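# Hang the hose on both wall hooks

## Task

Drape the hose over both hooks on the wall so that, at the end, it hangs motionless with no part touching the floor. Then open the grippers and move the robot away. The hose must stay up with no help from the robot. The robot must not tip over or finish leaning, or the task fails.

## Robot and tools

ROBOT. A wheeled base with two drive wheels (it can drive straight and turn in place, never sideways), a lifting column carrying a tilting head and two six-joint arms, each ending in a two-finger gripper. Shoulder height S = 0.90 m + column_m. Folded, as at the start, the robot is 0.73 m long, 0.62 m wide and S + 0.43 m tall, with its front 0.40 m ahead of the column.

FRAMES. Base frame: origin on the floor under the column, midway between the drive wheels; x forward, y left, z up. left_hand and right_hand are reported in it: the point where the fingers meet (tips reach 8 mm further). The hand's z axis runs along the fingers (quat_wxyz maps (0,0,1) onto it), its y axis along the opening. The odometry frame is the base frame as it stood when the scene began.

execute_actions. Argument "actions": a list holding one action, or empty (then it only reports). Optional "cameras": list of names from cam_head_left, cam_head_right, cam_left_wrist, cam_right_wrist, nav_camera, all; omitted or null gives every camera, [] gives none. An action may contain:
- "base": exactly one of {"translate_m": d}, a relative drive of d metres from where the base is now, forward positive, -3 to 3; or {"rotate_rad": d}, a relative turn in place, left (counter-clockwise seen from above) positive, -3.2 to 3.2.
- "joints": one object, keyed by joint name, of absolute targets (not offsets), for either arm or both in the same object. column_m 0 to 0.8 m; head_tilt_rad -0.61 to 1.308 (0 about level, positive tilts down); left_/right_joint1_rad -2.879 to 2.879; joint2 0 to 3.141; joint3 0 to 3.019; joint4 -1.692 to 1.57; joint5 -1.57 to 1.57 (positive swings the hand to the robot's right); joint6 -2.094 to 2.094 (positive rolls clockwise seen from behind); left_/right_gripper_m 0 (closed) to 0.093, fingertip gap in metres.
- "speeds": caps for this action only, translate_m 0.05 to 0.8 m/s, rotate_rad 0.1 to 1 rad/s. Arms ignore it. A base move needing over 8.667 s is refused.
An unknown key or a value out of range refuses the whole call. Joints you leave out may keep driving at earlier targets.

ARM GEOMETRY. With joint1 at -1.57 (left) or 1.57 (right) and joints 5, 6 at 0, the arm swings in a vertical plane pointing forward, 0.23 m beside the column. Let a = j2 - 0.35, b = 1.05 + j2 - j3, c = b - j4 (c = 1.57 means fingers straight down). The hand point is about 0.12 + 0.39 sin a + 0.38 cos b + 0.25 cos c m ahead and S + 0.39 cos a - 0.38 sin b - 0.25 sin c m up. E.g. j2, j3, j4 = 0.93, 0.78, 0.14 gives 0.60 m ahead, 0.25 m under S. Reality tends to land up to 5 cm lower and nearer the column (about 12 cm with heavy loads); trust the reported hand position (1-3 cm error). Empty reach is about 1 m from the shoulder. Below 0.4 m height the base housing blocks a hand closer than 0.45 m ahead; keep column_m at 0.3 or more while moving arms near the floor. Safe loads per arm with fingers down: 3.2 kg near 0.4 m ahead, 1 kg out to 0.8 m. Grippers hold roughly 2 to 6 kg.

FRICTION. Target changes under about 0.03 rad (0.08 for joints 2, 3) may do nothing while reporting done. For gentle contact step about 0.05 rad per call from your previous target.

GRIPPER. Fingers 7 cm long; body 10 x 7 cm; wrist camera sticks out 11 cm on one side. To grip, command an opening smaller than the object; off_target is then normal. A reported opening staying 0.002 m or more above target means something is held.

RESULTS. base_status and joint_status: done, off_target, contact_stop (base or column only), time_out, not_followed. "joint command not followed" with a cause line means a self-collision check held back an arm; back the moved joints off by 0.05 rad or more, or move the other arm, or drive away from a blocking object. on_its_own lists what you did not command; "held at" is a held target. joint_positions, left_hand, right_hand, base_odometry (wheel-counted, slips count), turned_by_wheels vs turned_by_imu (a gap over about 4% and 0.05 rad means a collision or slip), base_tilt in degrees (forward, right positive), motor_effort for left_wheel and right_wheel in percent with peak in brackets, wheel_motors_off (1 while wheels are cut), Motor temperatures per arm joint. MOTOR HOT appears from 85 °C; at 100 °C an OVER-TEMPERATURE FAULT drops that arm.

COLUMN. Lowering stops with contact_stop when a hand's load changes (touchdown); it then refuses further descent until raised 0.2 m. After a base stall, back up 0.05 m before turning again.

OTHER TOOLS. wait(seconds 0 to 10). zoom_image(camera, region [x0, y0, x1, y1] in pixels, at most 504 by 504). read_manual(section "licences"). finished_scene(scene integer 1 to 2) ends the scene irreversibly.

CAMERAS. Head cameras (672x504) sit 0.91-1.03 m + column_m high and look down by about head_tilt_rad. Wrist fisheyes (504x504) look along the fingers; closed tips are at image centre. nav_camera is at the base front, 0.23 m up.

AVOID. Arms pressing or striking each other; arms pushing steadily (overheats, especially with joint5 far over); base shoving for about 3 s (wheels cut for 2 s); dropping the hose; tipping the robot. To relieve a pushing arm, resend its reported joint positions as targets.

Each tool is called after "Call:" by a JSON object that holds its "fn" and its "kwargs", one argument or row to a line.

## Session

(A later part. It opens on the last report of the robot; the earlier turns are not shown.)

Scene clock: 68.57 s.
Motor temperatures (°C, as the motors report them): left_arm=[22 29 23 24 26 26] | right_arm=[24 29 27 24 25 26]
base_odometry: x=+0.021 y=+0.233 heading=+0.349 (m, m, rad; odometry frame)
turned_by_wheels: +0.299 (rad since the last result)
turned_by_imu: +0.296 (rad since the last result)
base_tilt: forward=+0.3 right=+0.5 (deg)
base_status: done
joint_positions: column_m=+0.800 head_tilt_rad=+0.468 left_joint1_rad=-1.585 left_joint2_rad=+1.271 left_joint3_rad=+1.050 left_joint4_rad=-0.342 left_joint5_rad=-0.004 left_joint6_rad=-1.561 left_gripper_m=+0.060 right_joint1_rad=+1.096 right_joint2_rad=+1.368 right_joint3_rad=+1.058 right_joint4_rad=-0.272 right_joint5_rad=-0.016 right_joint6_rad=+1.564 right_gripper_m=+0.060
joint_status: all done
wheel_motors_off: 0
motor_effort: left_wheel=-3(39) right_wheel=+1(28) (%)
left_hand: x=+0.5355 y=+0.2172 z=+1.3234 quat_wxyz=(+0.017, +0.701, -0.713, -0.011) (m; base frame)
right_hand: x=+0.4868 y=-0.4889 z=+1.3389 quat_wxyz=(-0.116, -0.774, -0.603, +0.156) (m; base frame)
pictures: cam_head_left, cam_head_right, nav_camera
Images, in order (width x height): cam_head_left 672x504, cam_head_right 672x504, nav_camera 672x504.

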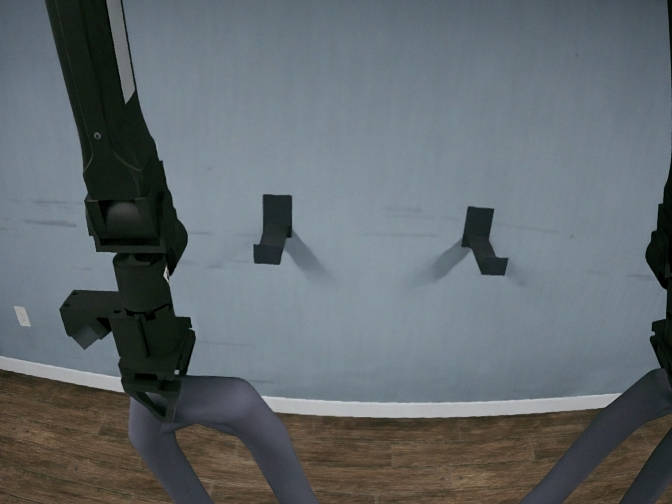

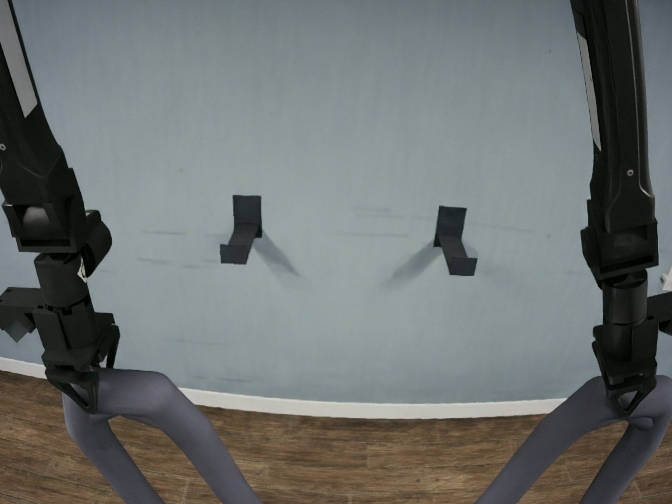

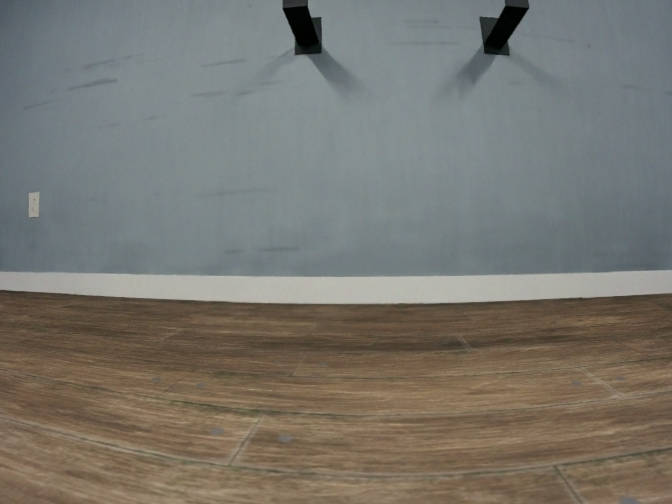

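Call:
{"fn": "execute_actions", "kwargs": {
  "actions": [
    {"base":{"translate_m":0.5},"joints":{"right_joint1_rad":1.27,"left_joint1_rad":-1.37,"head_tilt_rad":0.55},"speeds":{"translate_m":0.15}}
  ],
  "cameras": ["cam_head_left","cam_head_right","nav_camera"]
}}

Scene clock: 74.33 s.
Motor temperatures (°C, as the motors report them): left_arm=[22 29 23 24 26 26] | right_arm=[24 29 27 24 25 26]
base_odometry: x=+0.491 y=+0.404 heading=+0.350 (m, m, rad; odometry frame)
turned_by_wheels: +0.000 (rad since the last result)
turned_by_imu: +0.000 (rad since the last result)
base_tilt: forward=+0.3 right=+0.5 (deg)
base_status: done
joint_positions: column_m=+0.800 head_tilt_rad=+0.554 left_joint1_rad=-1.377 left_joint2_rad=+1.273 left_joint3_rad=+1.051 left_joint4_rad=-0.342 left_joint5_rad=+0.004 left_joint6_rad=-1.561 left_gripper_m=+0.060 right_joint1_rad=+1.297 right_joint2_rad=+1.369 right_joint3_rad=+1.058 right_joint4_rad=-0.272 right_joint5_rad=-0.009 right_joint6_rad=+1.564 right_gripper_m=+0.060
joint_status: all done
wheel_motors_off: 0
motor_effort: left_wheel=+1(37) right_wheel=-1(40) (%)
left_hand: x=+0.5300 y=+0.3312 z=+1.3317 quat_wxyz=(-0.043, +0.736, -0.672, -0.072) (m; base frame)
right_hand: x=+0.5075 y=-0.3813 z=+1.3024 quat_wxyz=(-0.058, -0.749, -0.652, +0.100) (m; base frame)
pictures: cam_head_left, cam_head_right, nav_camera
Images, in order (width x height): cam_head_left 672x504, cam_head_right 672x504, nav_camera 672x504.

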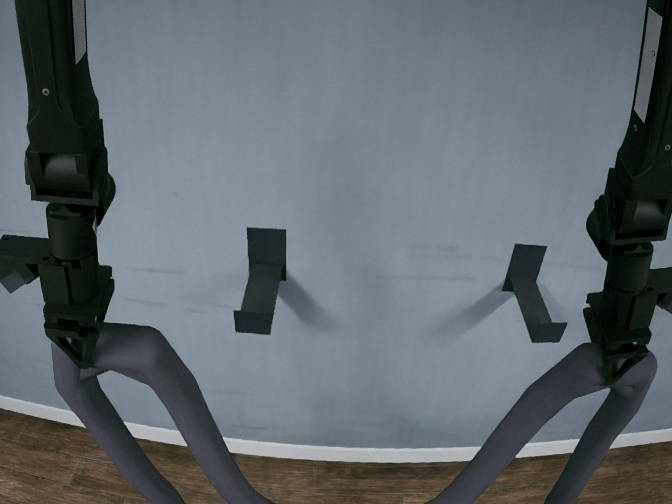

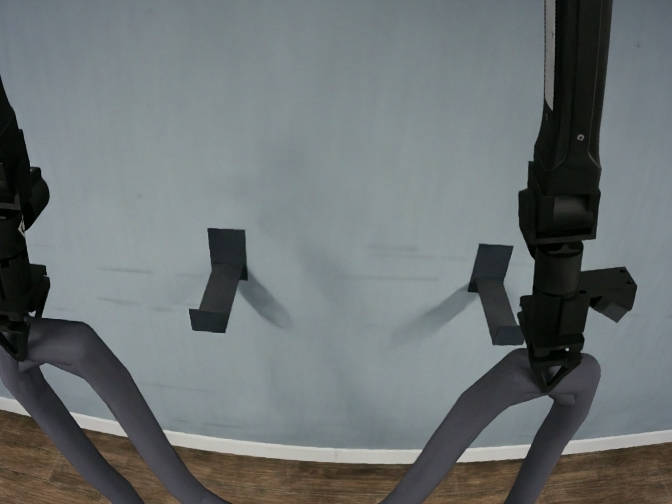

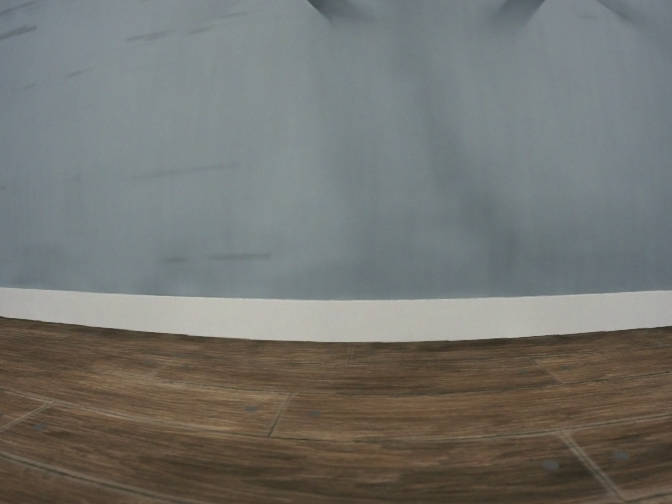

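Call:
{"fn": "execute_actions", "kwargs": {
  "actions": [
    {"base":{"translate_m":0.3},"joints":{"right_joint1_rad":1.03,"left_joint1_rad":-1.55,"head_tilt_rad":0.75},"speeds":{"translate_m":0.1}}
  ],
  "cameras": ["cam_head_left","cam_head_right"]
}}

Scene clock: 81.50 s.
Motor temperatures (°C, as the motors report them): left_arm=[22 29 23 24 26 26] | right_arm=[24 29 27 24 25 26]
base_odometry: x=+0.773 y=+0.507 heading=+0.350 (m, m, rad; odometry frame)
turned_by_wheels: +0.000 (rad since the last result)
turned_by_imu: +0.000 (rad since the last result)
base_tilt: forward=+0.2 right=+0.6 (deg)
base_status: done
joint_positions: column_m=+0.800 head_tilt_rad=+0.752 left_joint1_rad=-1.554 left_joint2_rad=+1.273 left_joint3_rad=+1.050 left_joint4_rad=-0.342 left_joint5_rad=-0.001 left_joint6_rad=-1.561 left_gripper_m=+0.060 right_joint1_rad=+1.038 right_joint2_rad=+1.369 right_joint3_rad=+1.058 right_joint4_rad=-0.272 right_joint5_rad=-0.017 right_joint6_rad=+1.564 right_gripper_m=+0.060
joint_status: all done
wheel_motors_off: 0
motor_effort: left_wheel=+0(35) right_wheel=+0(26) (%)
left_hand: x=+0.5347 y=+0.2344 z=+1.3227 quat_wxyz=(+0.009, +0.707, -0.707, -0.020) (m; base frame)
right_hand: x=+0.4785 y=-0.5179 z=+1.3523 quat_wxyz=(-0.132, -0.779, -0.588, +0.172) (m; base frame)
pictures: cam_head_left, cam_head_right
Images, in order (width x height): cam_head_left 672x504, cam_head_right 672x504.

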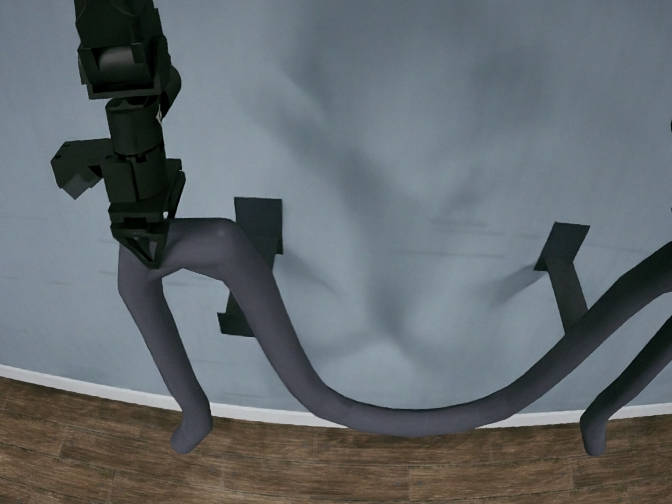

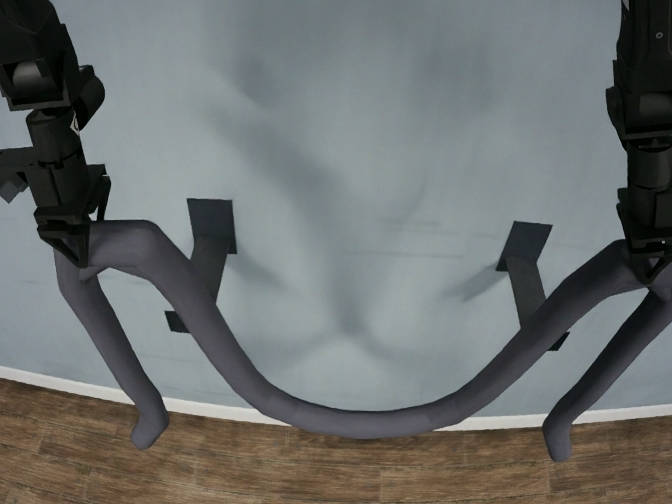

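Call:
{"fn": "execute_actions", "kwargs": {
  "actions": [
    {"base":{"translate_m":0.12},"joints":{"right_joint1_rad":0.9,"right_joint2_rad":1.45,"head_tilt_rad":0.85},"speeds":{"translate_m":0.08}}
  ],
  "cameras": ["cam_head_left","cam_head_right"]
}}

Scene clock: 86.93 s.
Motor temperatures (°C, as the motors report them): left_arm=[22 29 23 24 26 26] | right_arm=[24 29 27 24 25 26]
base_odometry: x=+0.886 y=+0.548 heading=+0.350 (m, m, rad; odometry frame)
turned_by_wheels: +0.000 (rad since the last result)
turned_by_imu: +0.000 (rad since the last result)
base_tilt: forward=+0.3 right=+0.6 (deg)
base_status: done
joint_positions: column_m=+0.800 head_tilt_rad=+0.851 left_joint1_rad=-1.554 left_joint2_rad=+1.273 left_joint3_rad=+1.050 left_joint4_rad=-0.342 left_joint5_rad=-0.001 left_joint6_rad=-1.561 left_gripper_m=+0.060 right_joint1_rad=+0.933 right_joint2_rad=+1.485 right_joint3_rad=+1.058 right_joint4_rad=-0.272 right_joint5_rad=-0.021 right_joint6_rad=+1.564 right_gripper_m=+0.060
joint_status: all done
wheel_motors_off: 0
motor_effort: left_wheel=+0(34) right_wheel=+1(28) (%)
left_hand: x=+0.5346 y=+0.2344 z=+1.3225 quat_wxyz=(+0.009, +0.707, -0.707, -0.020) (m; base frame)
right_hand: x=+0.4102 y=-0.5755 z=+1.3402 quat_wxyz=(-0.116, -0.797, -0.546, +0.232) (m; base frame)
pictures: cam_head_left, cam_head_right
Images, in order (width x height): cam_head_left 672x504, cam_head_right 672x504.

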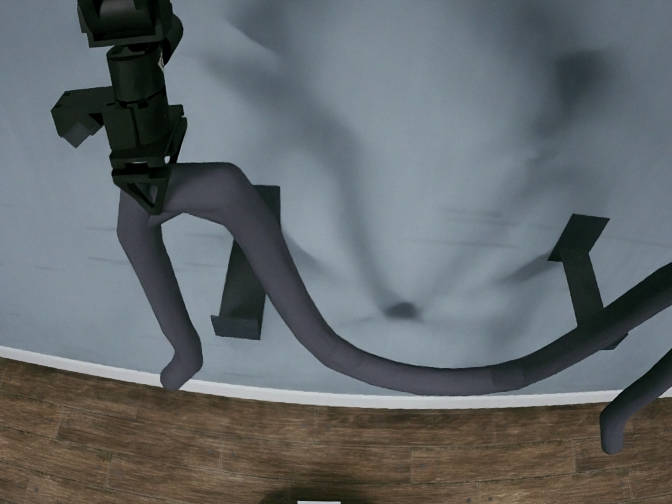

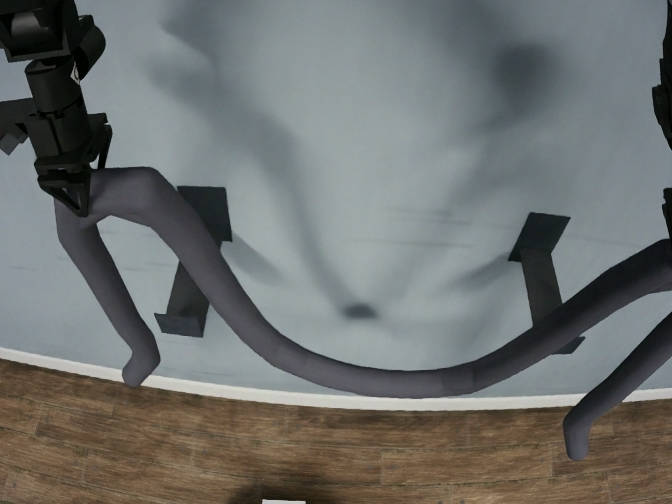

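Call:
{"fn": "execute_actions", "kwargs": {
  "actions": [
    {"joints":{"right_joint3_rad":1.36,"right_joint4_rad":-0.5,"right_joint1_rad":0.95}}
  ],
  "cameras": ["cam_head_right","cam_right_wrist","cam_left_wrist"]
}}

Scene clock: 89.00 s.
Motor temperatures (°C, as the motors report them): left_arm=[22 29 23 24 26 26] | right_arm=[24 29 27 24 26 26]
base_odometry: x=+0.886 y=+0.548 heading=+0.350 (m, m, rad; odometry frame)
turned_by_wheels: +0.000 (rad since the last result)
turned_by_imu: +0.000 (rad since the last result)
base_tilt: forward=+0.3 right=+0.6 (deg)
base_status: not commanded
joint_positions: column_m=+0.800 head_tilt_rad=+0.851 left_joint1_rad=-1.554 left_joint2_rad=+1.273 left_joint3_rad=+1.050 left_joint4_rad=-0.342 left_joint5_rad=-0.001 left_joint6_rad=-1.561 left_gripper_m=+0.060 right_joint1_rad=+0.963 right_joint2_rad=+1.481 right_joint3_rad=+1.339 right_joint4_rad=-0.497 right_joint5_rad=-0.021 right_joint6_rad=+1.564 right_gripper_m=+0.060
joint_status: all done
wheel_motors_off: 0
motor_effort: left_wheel=+0(1) right_wheel=+2(1) (%)
left_hand: x=+0.5346 y=+0.2344 z=+1.3225 quat_wxyz=(+0.009, +0.707, -0.707, -0.020) (m; base frame)
right_hand: x=+0.5313 y=-0.5827 z=+1.3621 quat_wxyz=(-0.132, -0.790, -0.561, +0.208) (m; base frame)
pictures: cam_head_right, cam_left_wrist, cam_right_wrist
Images, in order (width x height): cam_head_right 672x504, cam_left_wrist 504x504, cam_right_wrist 504x504.

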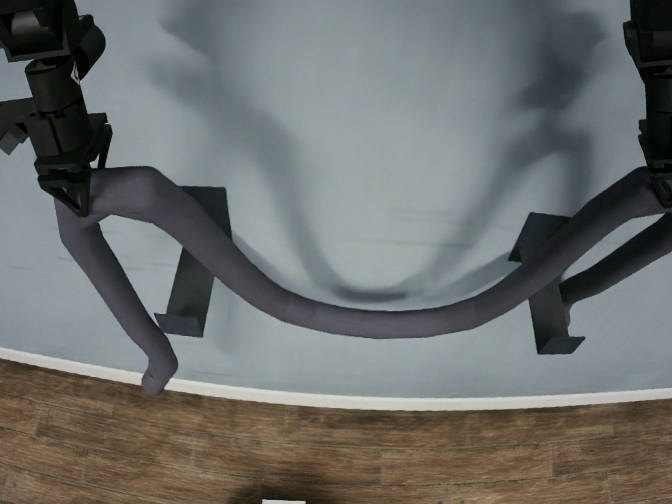

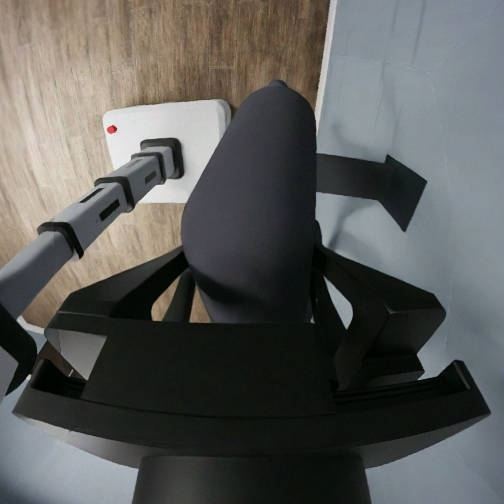

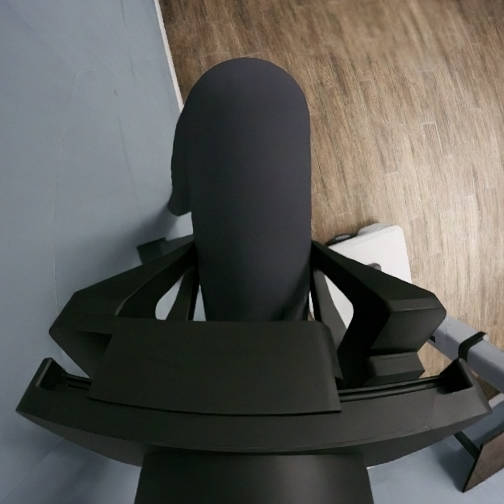

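Call:
{"fn": "execute_actions", "kwargs": {
  "actions": [
    {"base":{"translate_m":0.15},"joints":{"head_tilt_rad":0.95},"speeds":{"translate_m":0.06}}
  ],
  "cameras": ["cam_head_left","cam_head_right","cam_right_wrist","cam_left_wrist"]
}}

Scene clock: 93.93 s.
Motor temperatures (°C, as the motors report them): left_arm=[22 29 23 24 26 26] | right_arm=[24 29 27 24 26 26]
base_odometry: x=+1.026 y=+0.599 heading=+0.349 (m, m, rad; odometry frame)
turned_by_wheels: -0.001 (rad since the last result)
turned_by_imu: -0.001 (rad since the last result)
base_tilt: forward=+0.3 right=+0.5 (deg)
base_status: done
joint_positions: column_m=+0.800 head_tilt_rad=+0.951 left_joint1_rad=-1.554 left_joint2_rad=+1.274 left_joint3_rad=+1.050 left_joint4_rad=-0.342 left_joint5_rad=-0.001 left_joint6_rad=-1.561 left_gripper_m=+0.060 right_joint1_rad=+0.951 right_joint2_rad=+1.540 right_joint3_rad=+1.240 right_joint4_rad=-0.529 right_joint5_rad=-0.020 right_joint6_rad=+1.564 right_gripper_m=+0.060
joint_status: all done
wheel_motors_off: 0
motor_effort: left_wheel=+3(31) right_wheel=+5(25) (%)
left_hand: x=+0.5342 y=+0.2344 z=+1.3223 quat_wxyz=(+0.009, +0.707, -0.707, -0.021) (m; base frame)
right_hand: x=+0.4367 y=-0.5765 z=+1.3336 quat_wxyz=(-0.060, -0.802, -0.534, +0.263) (m; base frame)
pictures: cam_head_left, cam_head_right, cam_left_wrist, cam_right_wrist
Images, in order (width x height): cam_head_left 672x504, cam_head_right 672x504, cam_left_wrist 504x504, cam_right_wrist 504x504.

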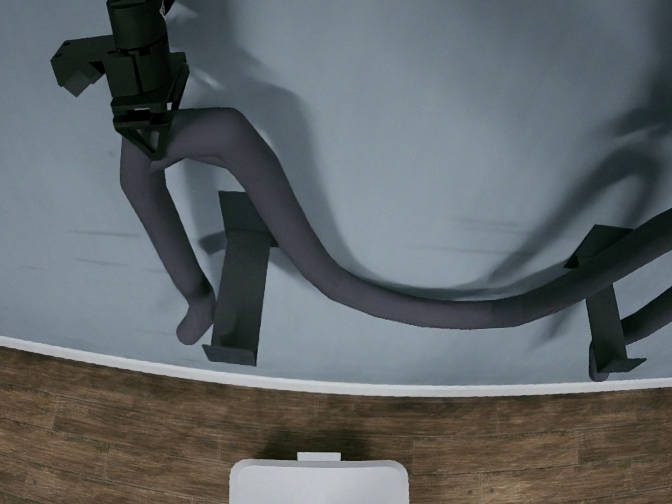

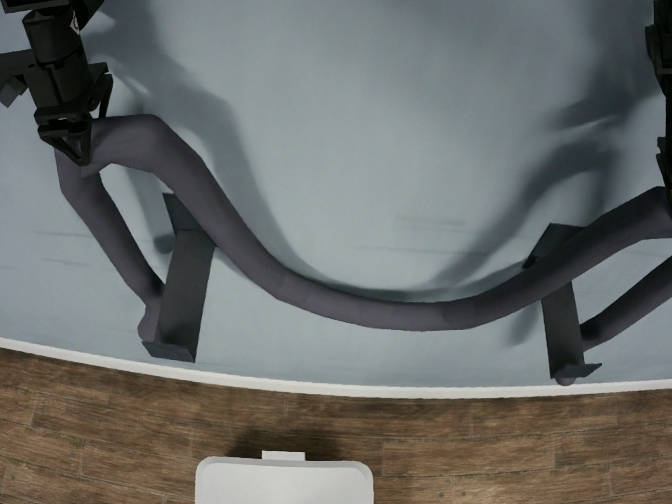

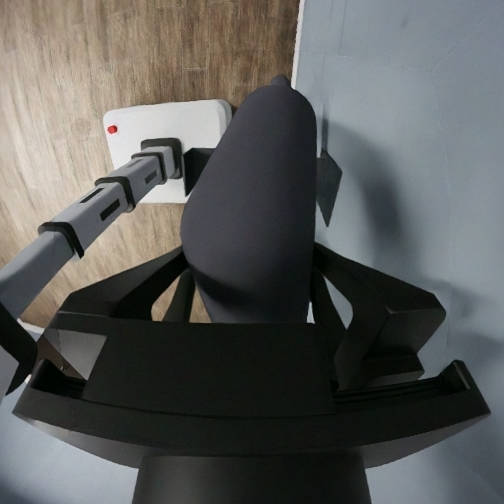

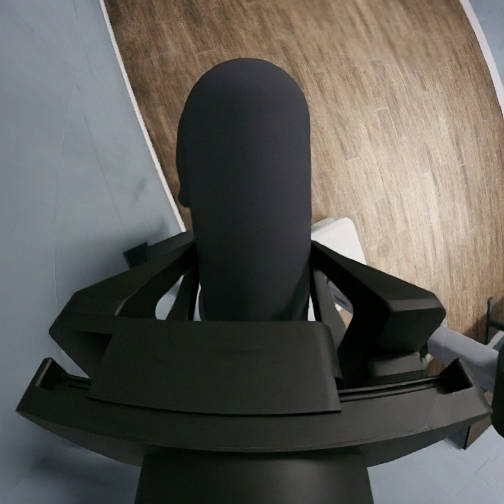

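Call:
{"fn": "execute_actions", "kwargs": {
  "actions": [
    {"base":{"translate_m":-0.06},"speeds":{"translate_m":0.05}}
  ],
  "cameras": ["cam_head_right","cam_right_wrist","cam_left_wrist"]
}}

Scene clock: 96.90 s.
Motor temperatures (°C, as the motors report them): left_arm=[22 29 23 24 26 26] | right_arm=[24 29 28 24 26 26]
base_odometry: x=+0.970 y=+0.579 heading=+0.349 (m, m, rad; odometry frame)
turned_by_wheels: +0.001 (rad since the last result)
turned_by_imu: +0.001 (rad since the last result)
base_tilt: forward=+0.3 right=+0.6 (deg)
base_status: done
joint_positions: column_m=+0.800 head_tilt_rad=+0.951 left_joint1_rad=-1.554 left_joint2_rad=+1.274 left_joint3_rad=+1.050 left_joint4_rad=-0.342 left_joint5_rad=-0.001 left_joint6_rad=-1.561 left_gripper_m=+0.060 right_joint1_rad=+0.960 right_joint2_rad=+1.494 right_joint3_rad=+1.318 right_joint4_rad=-0.508 right_joint5_rad=-0.021 right_joint6_rad=+1.564 right_gripper_m=+0.060
joint_status: not commanded
wheel_motors_off: 0
motor_effort: left_wheel=+1(30) right_wheel=-2(21) (%)
left_hand: x=+0.5343 y=+0.2344 z=+1.3222 quat_wxyz=(+0.009, +0.707, -0.707, -0.021) (m; base frame)
right_hand: x=+0.5103 y=-0.5821 z=+1.3550 quat_wxyz=(-0.115, -0.793, -0.555, +0.221) (m; base frame)
pictures: cam_head_right, cam_left_wrist, cam_right_wrist
Images, in order (width x height): cam_head_right 672x504, cam_left_wrist 504x504, cam_right_wrist 504x504.

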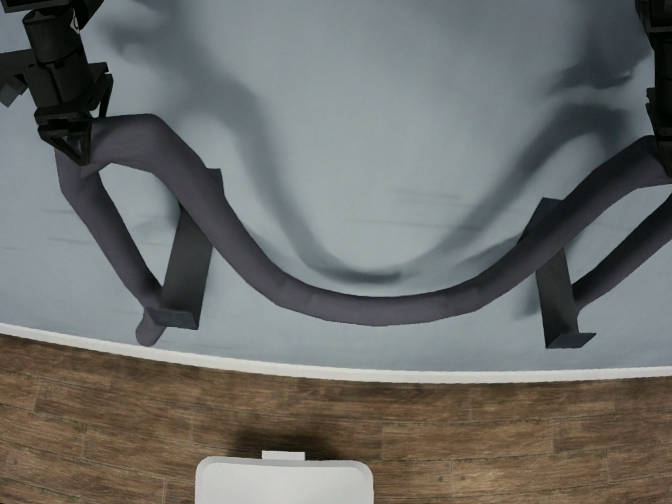

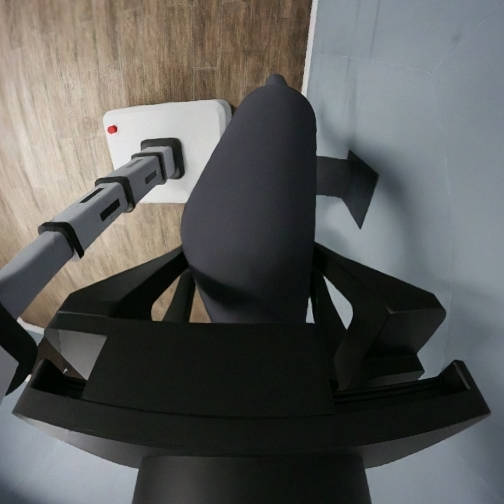

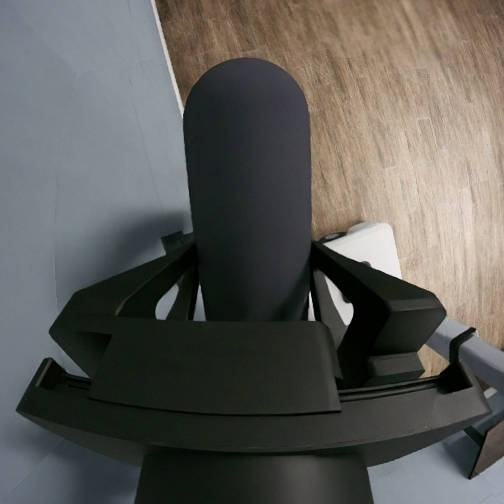

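Call:
{"fn": "execute_actions", "kwargs": {
  "actions": [
    {"joints":{"column_m":0.66,"right_joint3_rad":1.3,"right_joint2_rad":1.48,"right_joint1_rad":0.93}}
  ],
  "cameras": ["cam_head_left","cam_head_right","cam_right_wrist","cam_left_wrist"]
}}

Scene clock: 100.10 s.
Motor temperatures (°C, as the motors report them): left_arm=[22 29 23 24 26 26] | right_arm=[24 29 28 24 26 26]
base_odometry: x=+0.970 y=+0.579 heading=+0.349 (m, m, rad; odometry frame)
turned_by_wheels: +0.000 (rad since the last result)
turned_by_imu: +0.000 (rad since the last result)
base_tilt: forward=+0.3 right=+0.6 (deg)
base_status: not commanded
joint_positions: column_m=+0.660 head_tilt_rad=+0.951 left_joint1_rad=-1.554 left_joint2_rad=+1.274 left_joint3_rad=+1.050 left_joint4_rad=-0.342 left_joint5_rad=-0.001 left_joint6_rad=-1.561 left_gripper_m=+0.060 right_joint1_rad=+0.960 right_joint2_rad=+1.504 right_joint3_rad=+1.301 right_joint4_rad=-0.506 right_joint5_rad=-0.021 right_joint6_rad=+1.564 right_gripper_m=+0.060
joint_status: all done
wheel_motors_off: 0
motor_effort: left_wheel=+1(2) right_wheel=-2(2) (%)
left_hand: x=+0.5343 y=+0.2344 z=+1.1823 quat_wxyz=(+0.009, +0.707, -0.707, -0.021) (m; base frame)
right_hand: x=+0.4957 y=-0.5808 z=+1.2089 quat_wxyz=(-0.105, -0.795, -0.552, +0.228) (m; base frame)
pictures: cam_head_left, cam_head_right, cam_left_wrist, cam_right_wrist
Images, in order (width x height): cam_head_left 672x504, cam_head_right 672x504, cam_left_wrist 504x504, cam_right_wrist 504x504.

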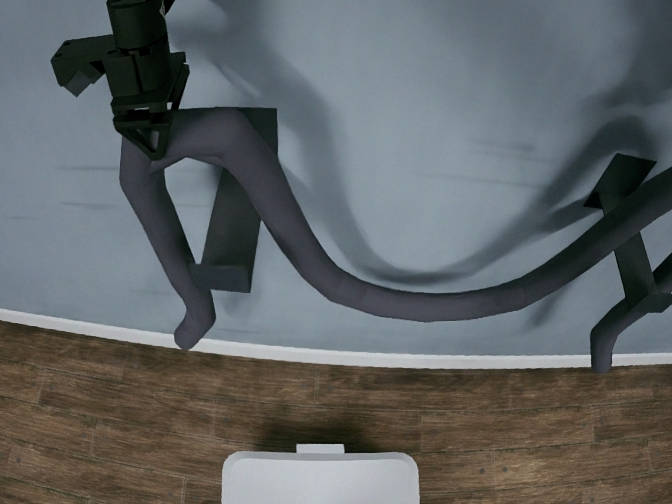

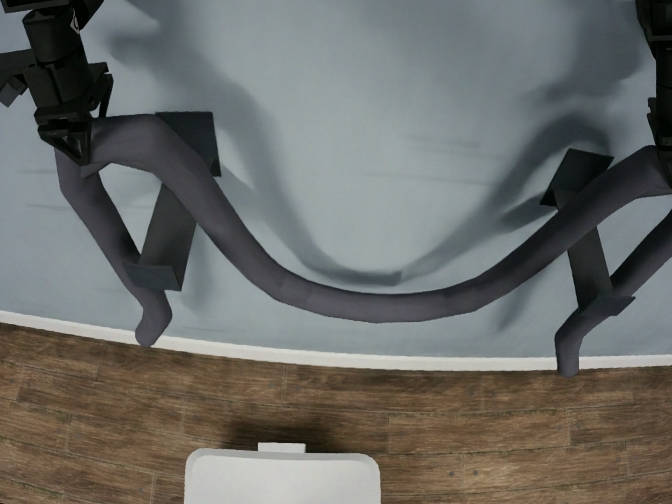

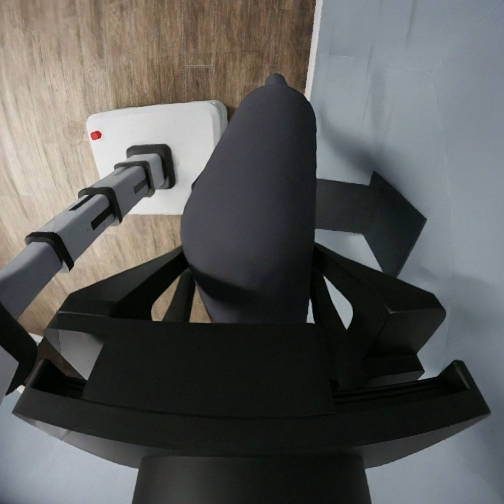

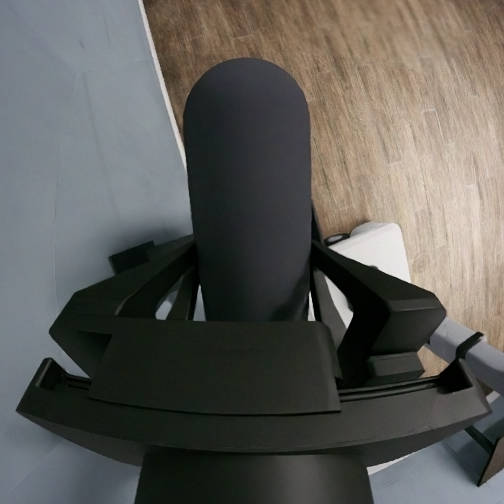

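Call:
{"fn": "execute_actions", "kwargs": {
  "actions": [
    {"joints":{"column_m":0.58,"right_joint5_rad":-0.02}}
  ],
  "cameras": ["cam_head_left","cam_head_right"]
}}

Call:
{"fn": "execute_actions", "kwargs": {
  "actions": [
    {"joints":{"right_gripper_m":0.093,"left_gripper_m":0.093}}
  ],
  "cameras": []
}}

Call:
{"fn": "execute_actions", "kwargs": {
  "actions": [
    {"joints":{"column_m":0.75}}
  ],
  "cameras": []
}}

Call:
{"fn": "execute_actions", "kwargs": {
  "actions": [
    {"base":{"translate_m":-1.0},"joints":{"head_tilt_rad":0.6},"speeds":{"translate_m":0.3}}
  ],
  "cameras": ["cam_head_left","nav_camera"]
}}

Scene clock: 102.70 s.
Motor temperatures (°C, as the motors report them): left_arm=[22 29 23 24 26 26] | right_arm=[24 29 27 24 26 26]
base_odometry: x=+0.970 y=+0.579 heading=+0.349 (m, m, rad; odometry frame)
turned_by_wheels: +0.000 (rad since the last result)
turned_by_imu: +0.000 (rad since the last result)
base_tilt: forward=+0.3 right=+0.6 (deg)
base_status: not commanded
joint_positions: column_m=+0.580 head_tilt_rad=+0.951 left_joint1_rad=-1.554 left_joint2_rad=+1.274 left_joint3_rad=+1.050 left_joint4_rad=-0.342 left_joint5_rad=+0.001 left_joint6_rad=-1.561 left_gripper_m=+0.060 right_joint1_rad=+0.960 right_joint2_rad=+1.504 right_joint3_rad=+1.301 right_joint4_rad=-0.506 right_joint5_rad=-0.041 right_joint6_rad=+1.564 right_gripper_m=+0.060
joint_status: all done
wheel_motors_off: 0
motor_effort: left_wheel=+1(2) right_wheel=-2(1) (%)
left_hand: x=+0.5343 y=+0.2340 z=+1.1023 quat_wxyz=(+0.010, +0.707, -0.707, -0.020) (m; base frame)
right_hand: x=+0.4967 y=-0.5778 z=+1.1273 quat_wxyz=(-0.099, -0.797, -0.553, +0.220) (m; base frame)
pictures: cam_head_left, cam_head_right
Images, in order (width x height): cam_head_left 672x504, cam_head_right 672x504.

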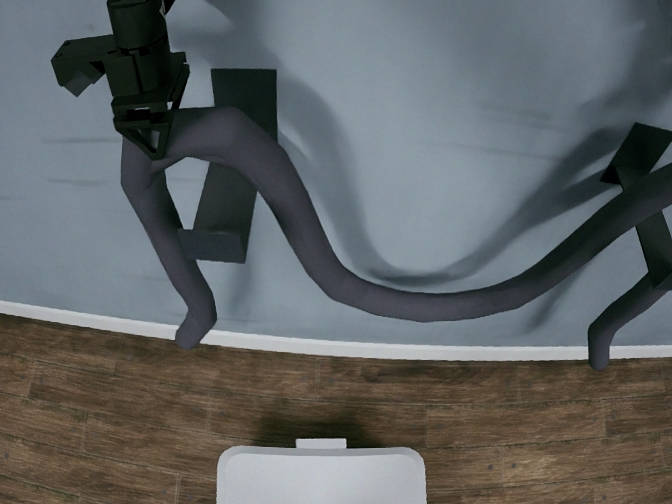

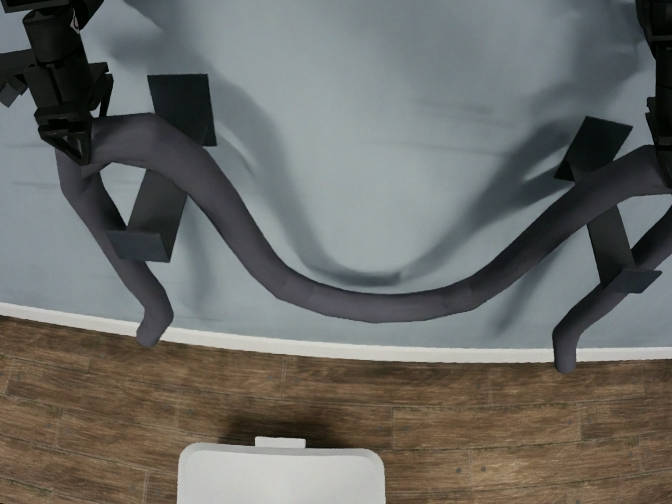

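Scene clock: 103.43 s.
Motor temperatures (°C, as the motors report them): left_arm=[22 29 23 24 26 26] | right_arm=[24 29 27 24 26 26]
base_odometry: x=+0.970 y=+0.579 heading=+0.349 (m, m, rad; odometry frame)
turned_by_wheels: +0.000 (rad since the last result)
turned_by_imu: +0.000 (rad since the last result)
base_tilt: forward=+0.3 right=+0.5 (deg)
base_status: not commanded
joint_positions: column_m=+0.580 head_tilt_rad=+0.951 left_joint1_rad=-1.554 left_joint2_rad=+1.265 left_joint3_rad=+1.051 left_joint4_rad=-0.342 left_joint5_rad=+0.001 left_joint6_rad=-1.561 left_gripper_m=+0.093 right_joint1_rad=+0.949 right_joint2_rad=+1.488 right_joint3_rad=+1.301 right_joint4_rad=-0.506 right_joint5_rad=-0.022 right_joint6_rad=+1.564 right_gripper_m=+0.093
joint_status: all done
wheel_motors_off: 0
motor_effort: left_wheel=+1(1) right_wheel=-1(0) (%)
left_hand: x=+0.5379 y=+0.2340 z=+1.1060 quat_wxyz=(+0.007, +0.707, -0.707, -0.016) (m; base frame)
right_hand: x=+0.5007 y=-0.5851 z=+1.1386 quat_wxyz=(-0.114, -0.795, -0.551, +0.226) (m; base frame)
pictures: none
No camera images: the call's "cameras" was empty. Leave "cameras" out to get every camera's image.

Scene clock: 106.23 s.
Motor temperatures (°C, as the motors report them): left_arm=[22 29 23 24 26 26] | right_arm=[24 29 27 24 26 26]
base_odometry: x=+0.970 y=+0.579 heading=+0.349 (m, m, rad; odometry frame)
turned_by_wheels: +0.000 (rad since the last result)
turned_by_imu: +0.000 (rad since the last result)
base_tilt: forward=+0.2 right=+0.6 (deg)
base_status: not commanded
joint_positions: column_m=+0.750 head_tilt_rad=+0.951 left_joint1_rad=-1.554 left_joint2_rad=+1.264 left_joint3_rad=+1.051 left_joint4_rad=-0.342 left_joint5_rad=+0.001 left_joint6_rad=-1.561 left_gripper_m=+0.093 right_joint1_rad=+0.949 right_joint2_rad=+1.488 right_joint3_rad=+1.301 right_joint4_rad=-0.506 right_joint5_rad=-0.022 right_joint6_rad=+1.564 right_gripper_m=+0.093
joint_status: all done
wheel_motors_off: 0
motor_effort: left_wheel=+2(2) right_wheel=+0(1) (%)
left_hand: x=+0.5383 y=+0.2340 z=+1.2763 quat_wxyz=(+0.006, +0.707, -0.707, -0.016) (m; base frame)
right_hand: x=+0.5009 y=-0.5851 z=+1.3086 quat_wxyz=(-0.114, -0.795, -0.551, +0.226) (m; base frame)
pictures: none
No camera images: the call's "cameras" was empty. Leave "cameras" out to get every camera's image.

Scene clock: 110.80 s.
Motor temperatures (°C, as the motors report them): left_arm=[22 29 23 24 26 26] | right_arm=[24 29 27 24 26 26]
base_odometry: x=+0.030 y=+0.237 heading=+0.348 (m, m, rad; odometry frame)
turned_by_wheels: -0.001 (rad since the last result)
turned_by_imu: +0.002 (rad since the last result)
base_tilt: forward=+0.3 right=+0.6 (deg)
base_status: done
joint_positions: column_m=+0.750 head_tilt_rad=+0.617 left_joint1_rad=-1.554 left_joint2_rad=+1.262 left_joint3_rad=+1.057 left_joint4_rad=-0.342 left_joint5_rad=+0.001 left_joint6_rad=-1.561 left_gripper_m=+0.093 right_joint1_rad=+0.947 right_joint2_rad=+1.486 right_joint3_rad=+1.301 right_joint4_rad=-0.504 right_joint5_rad=-0.022 right_joint6_rad=+1.564 right_gripper_m=+0.093
joint_status: all done
wheel_motors_off: 0
motor_effort: left_wheel=-2(33) right_wheel=+3(36) (%)
left_hand: x=+0.5427 y=+0.2340 z=+1.2778 quat_wxyz=(+0.003, +0.707, -0.707, -0.013) (m; base frame)
right_hand: x=+0.5017 y=-0.5861 z=+1.3098 quat_wxyz=(-0.116, -0.795, -0.551, +0.226) (m; base frame)
pictures: cam_head_left, nav_camera
Images, in order (width x height): cam_head_left 672x504, nav_camera 672x504.

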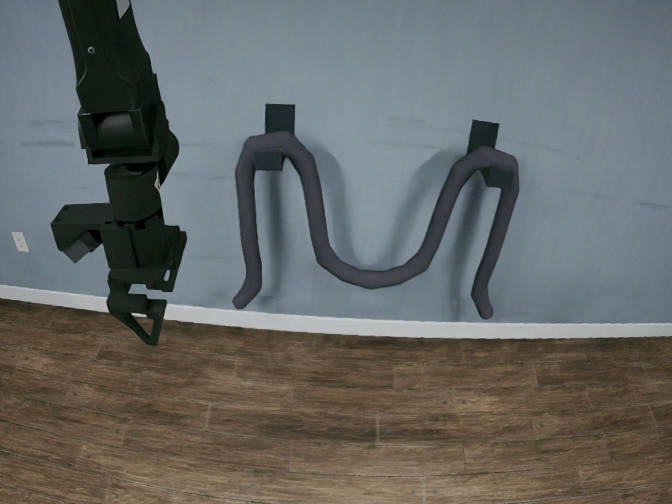

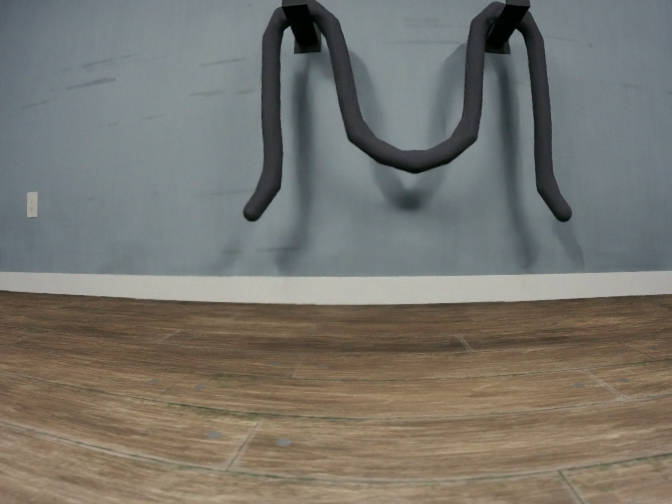

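Call:
{"fn": "wait", "kwargs": {
  "seconds": 3
}}

Call:
{"fn": "zoom_image", "kwargs": {
  "camera": "cam_head_left",
  "region": [200, 80, 560, 240]
}}

Scene clock: 114.47 s.
Motor temperatures (°C, as the motors report them): left_arm=[22 29 23 24 26 26] | right_arm=[24 29 27 24 26 26]
base_odometry: x=+0.030 y=+0.237 heading=+0.348 (m, m, rad; odometry frame)
turned_by_wheels: +0.000 (rad since the last result)
turned_by_imu: +0.000 (rad since the last result)
base_tilt: forward=+0.4 right=+0.6 (deg)
base_status: done
joint_positions: column_m=+0.750 head_tilt_rad=+0.617 left_joint1_rad=-1.554 left_joint2_rad=+1.262 left_joint3_rad=+1.057 left_joint4_rad=-0.342 left_joint5_rad=+0.001 left_joint6_rad=-1.561 left_gripper_m=+0.093 right_joint1_rad=+0.947 right_joint2_rad=+1.486 right_joint3_rad=+1.301 right_joint4_rad=-0.504 right_joint5_rad=-0.022 right_joint6_rad=+1.564 right_gripper_m=+0.093
joint_status: all done
wheel_motors_off: 0
motor_effort: left_wheel=-2(33) right_wheel=-1(36) (%)
left_hand: x=+0.5427 y=+0.2340 z=+1.2778 quat_wxyz=(+0.003, +0.707, -0.707, -0.013) (m; base frame)
right_hand: x=+0.5017 y=-0.5861 z=+1.3098 quat_wxyz=(-0.116, -0.795, -0.551, +0.226) (m; base frame)
wait: 3.00 s; at rest from the start
pictures: cam_head_left, cam_head_right, cam_left_wrist, cam_right_wrist, nav_camera
Images, in order (width x height): cam_head_left 672x504, cam_head_right 672x504, cam_left_wrist 504x504, cam_right_wrist 504x504, nav_camera 672x504.

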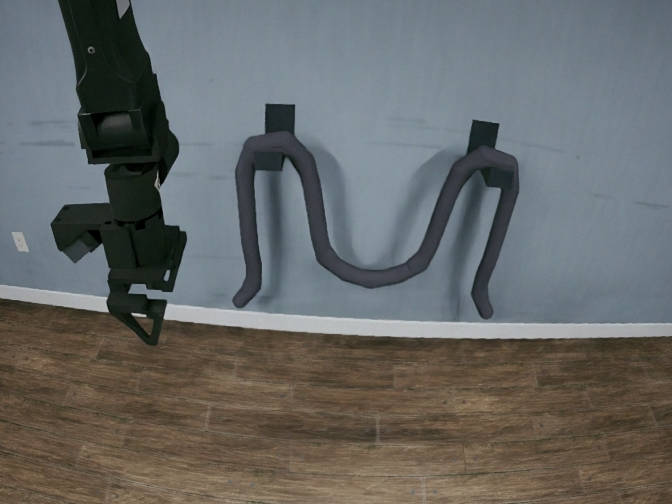

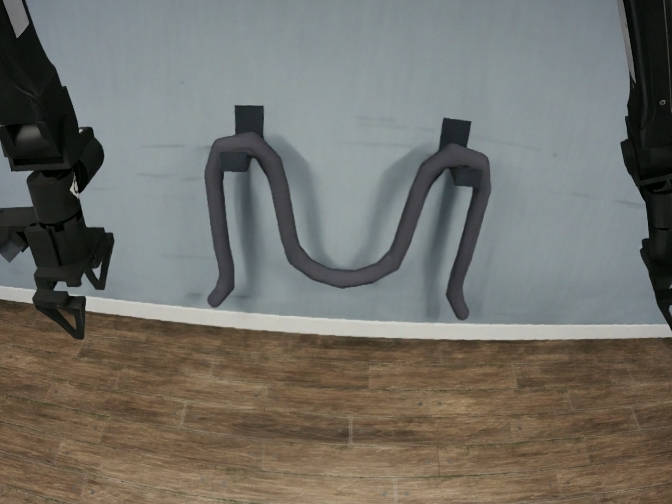

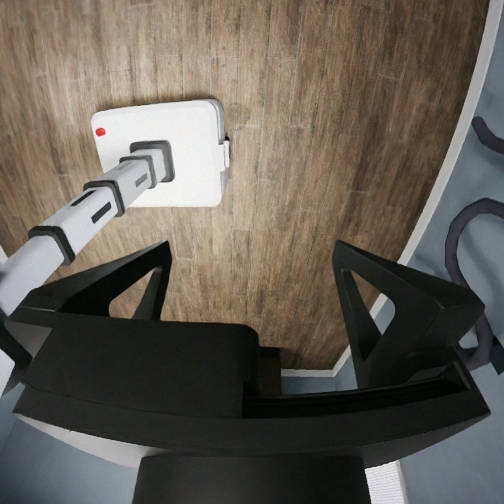

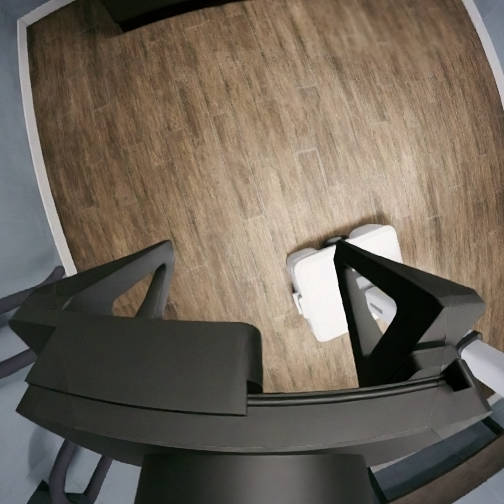

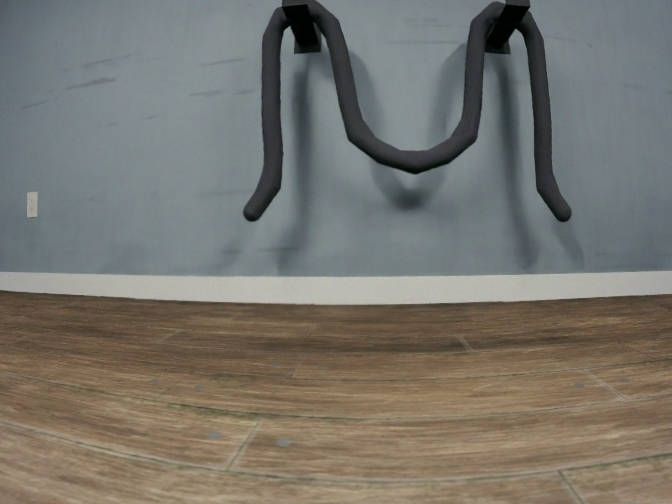

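Region (200, 80, 560, 240) of cam_head_left's 672x504 image, scaled by 1.400, with more detail than that image has.

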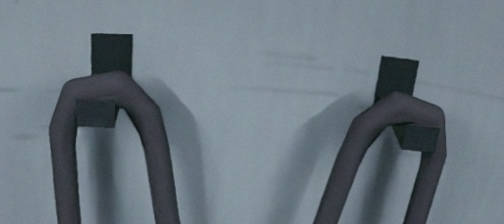

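Lips are in front of the hose; it's seated.

Call:
{"fn": "finished_scene", "kwargs": {
  "scene": 2
}}

The scene is finished: the task was done.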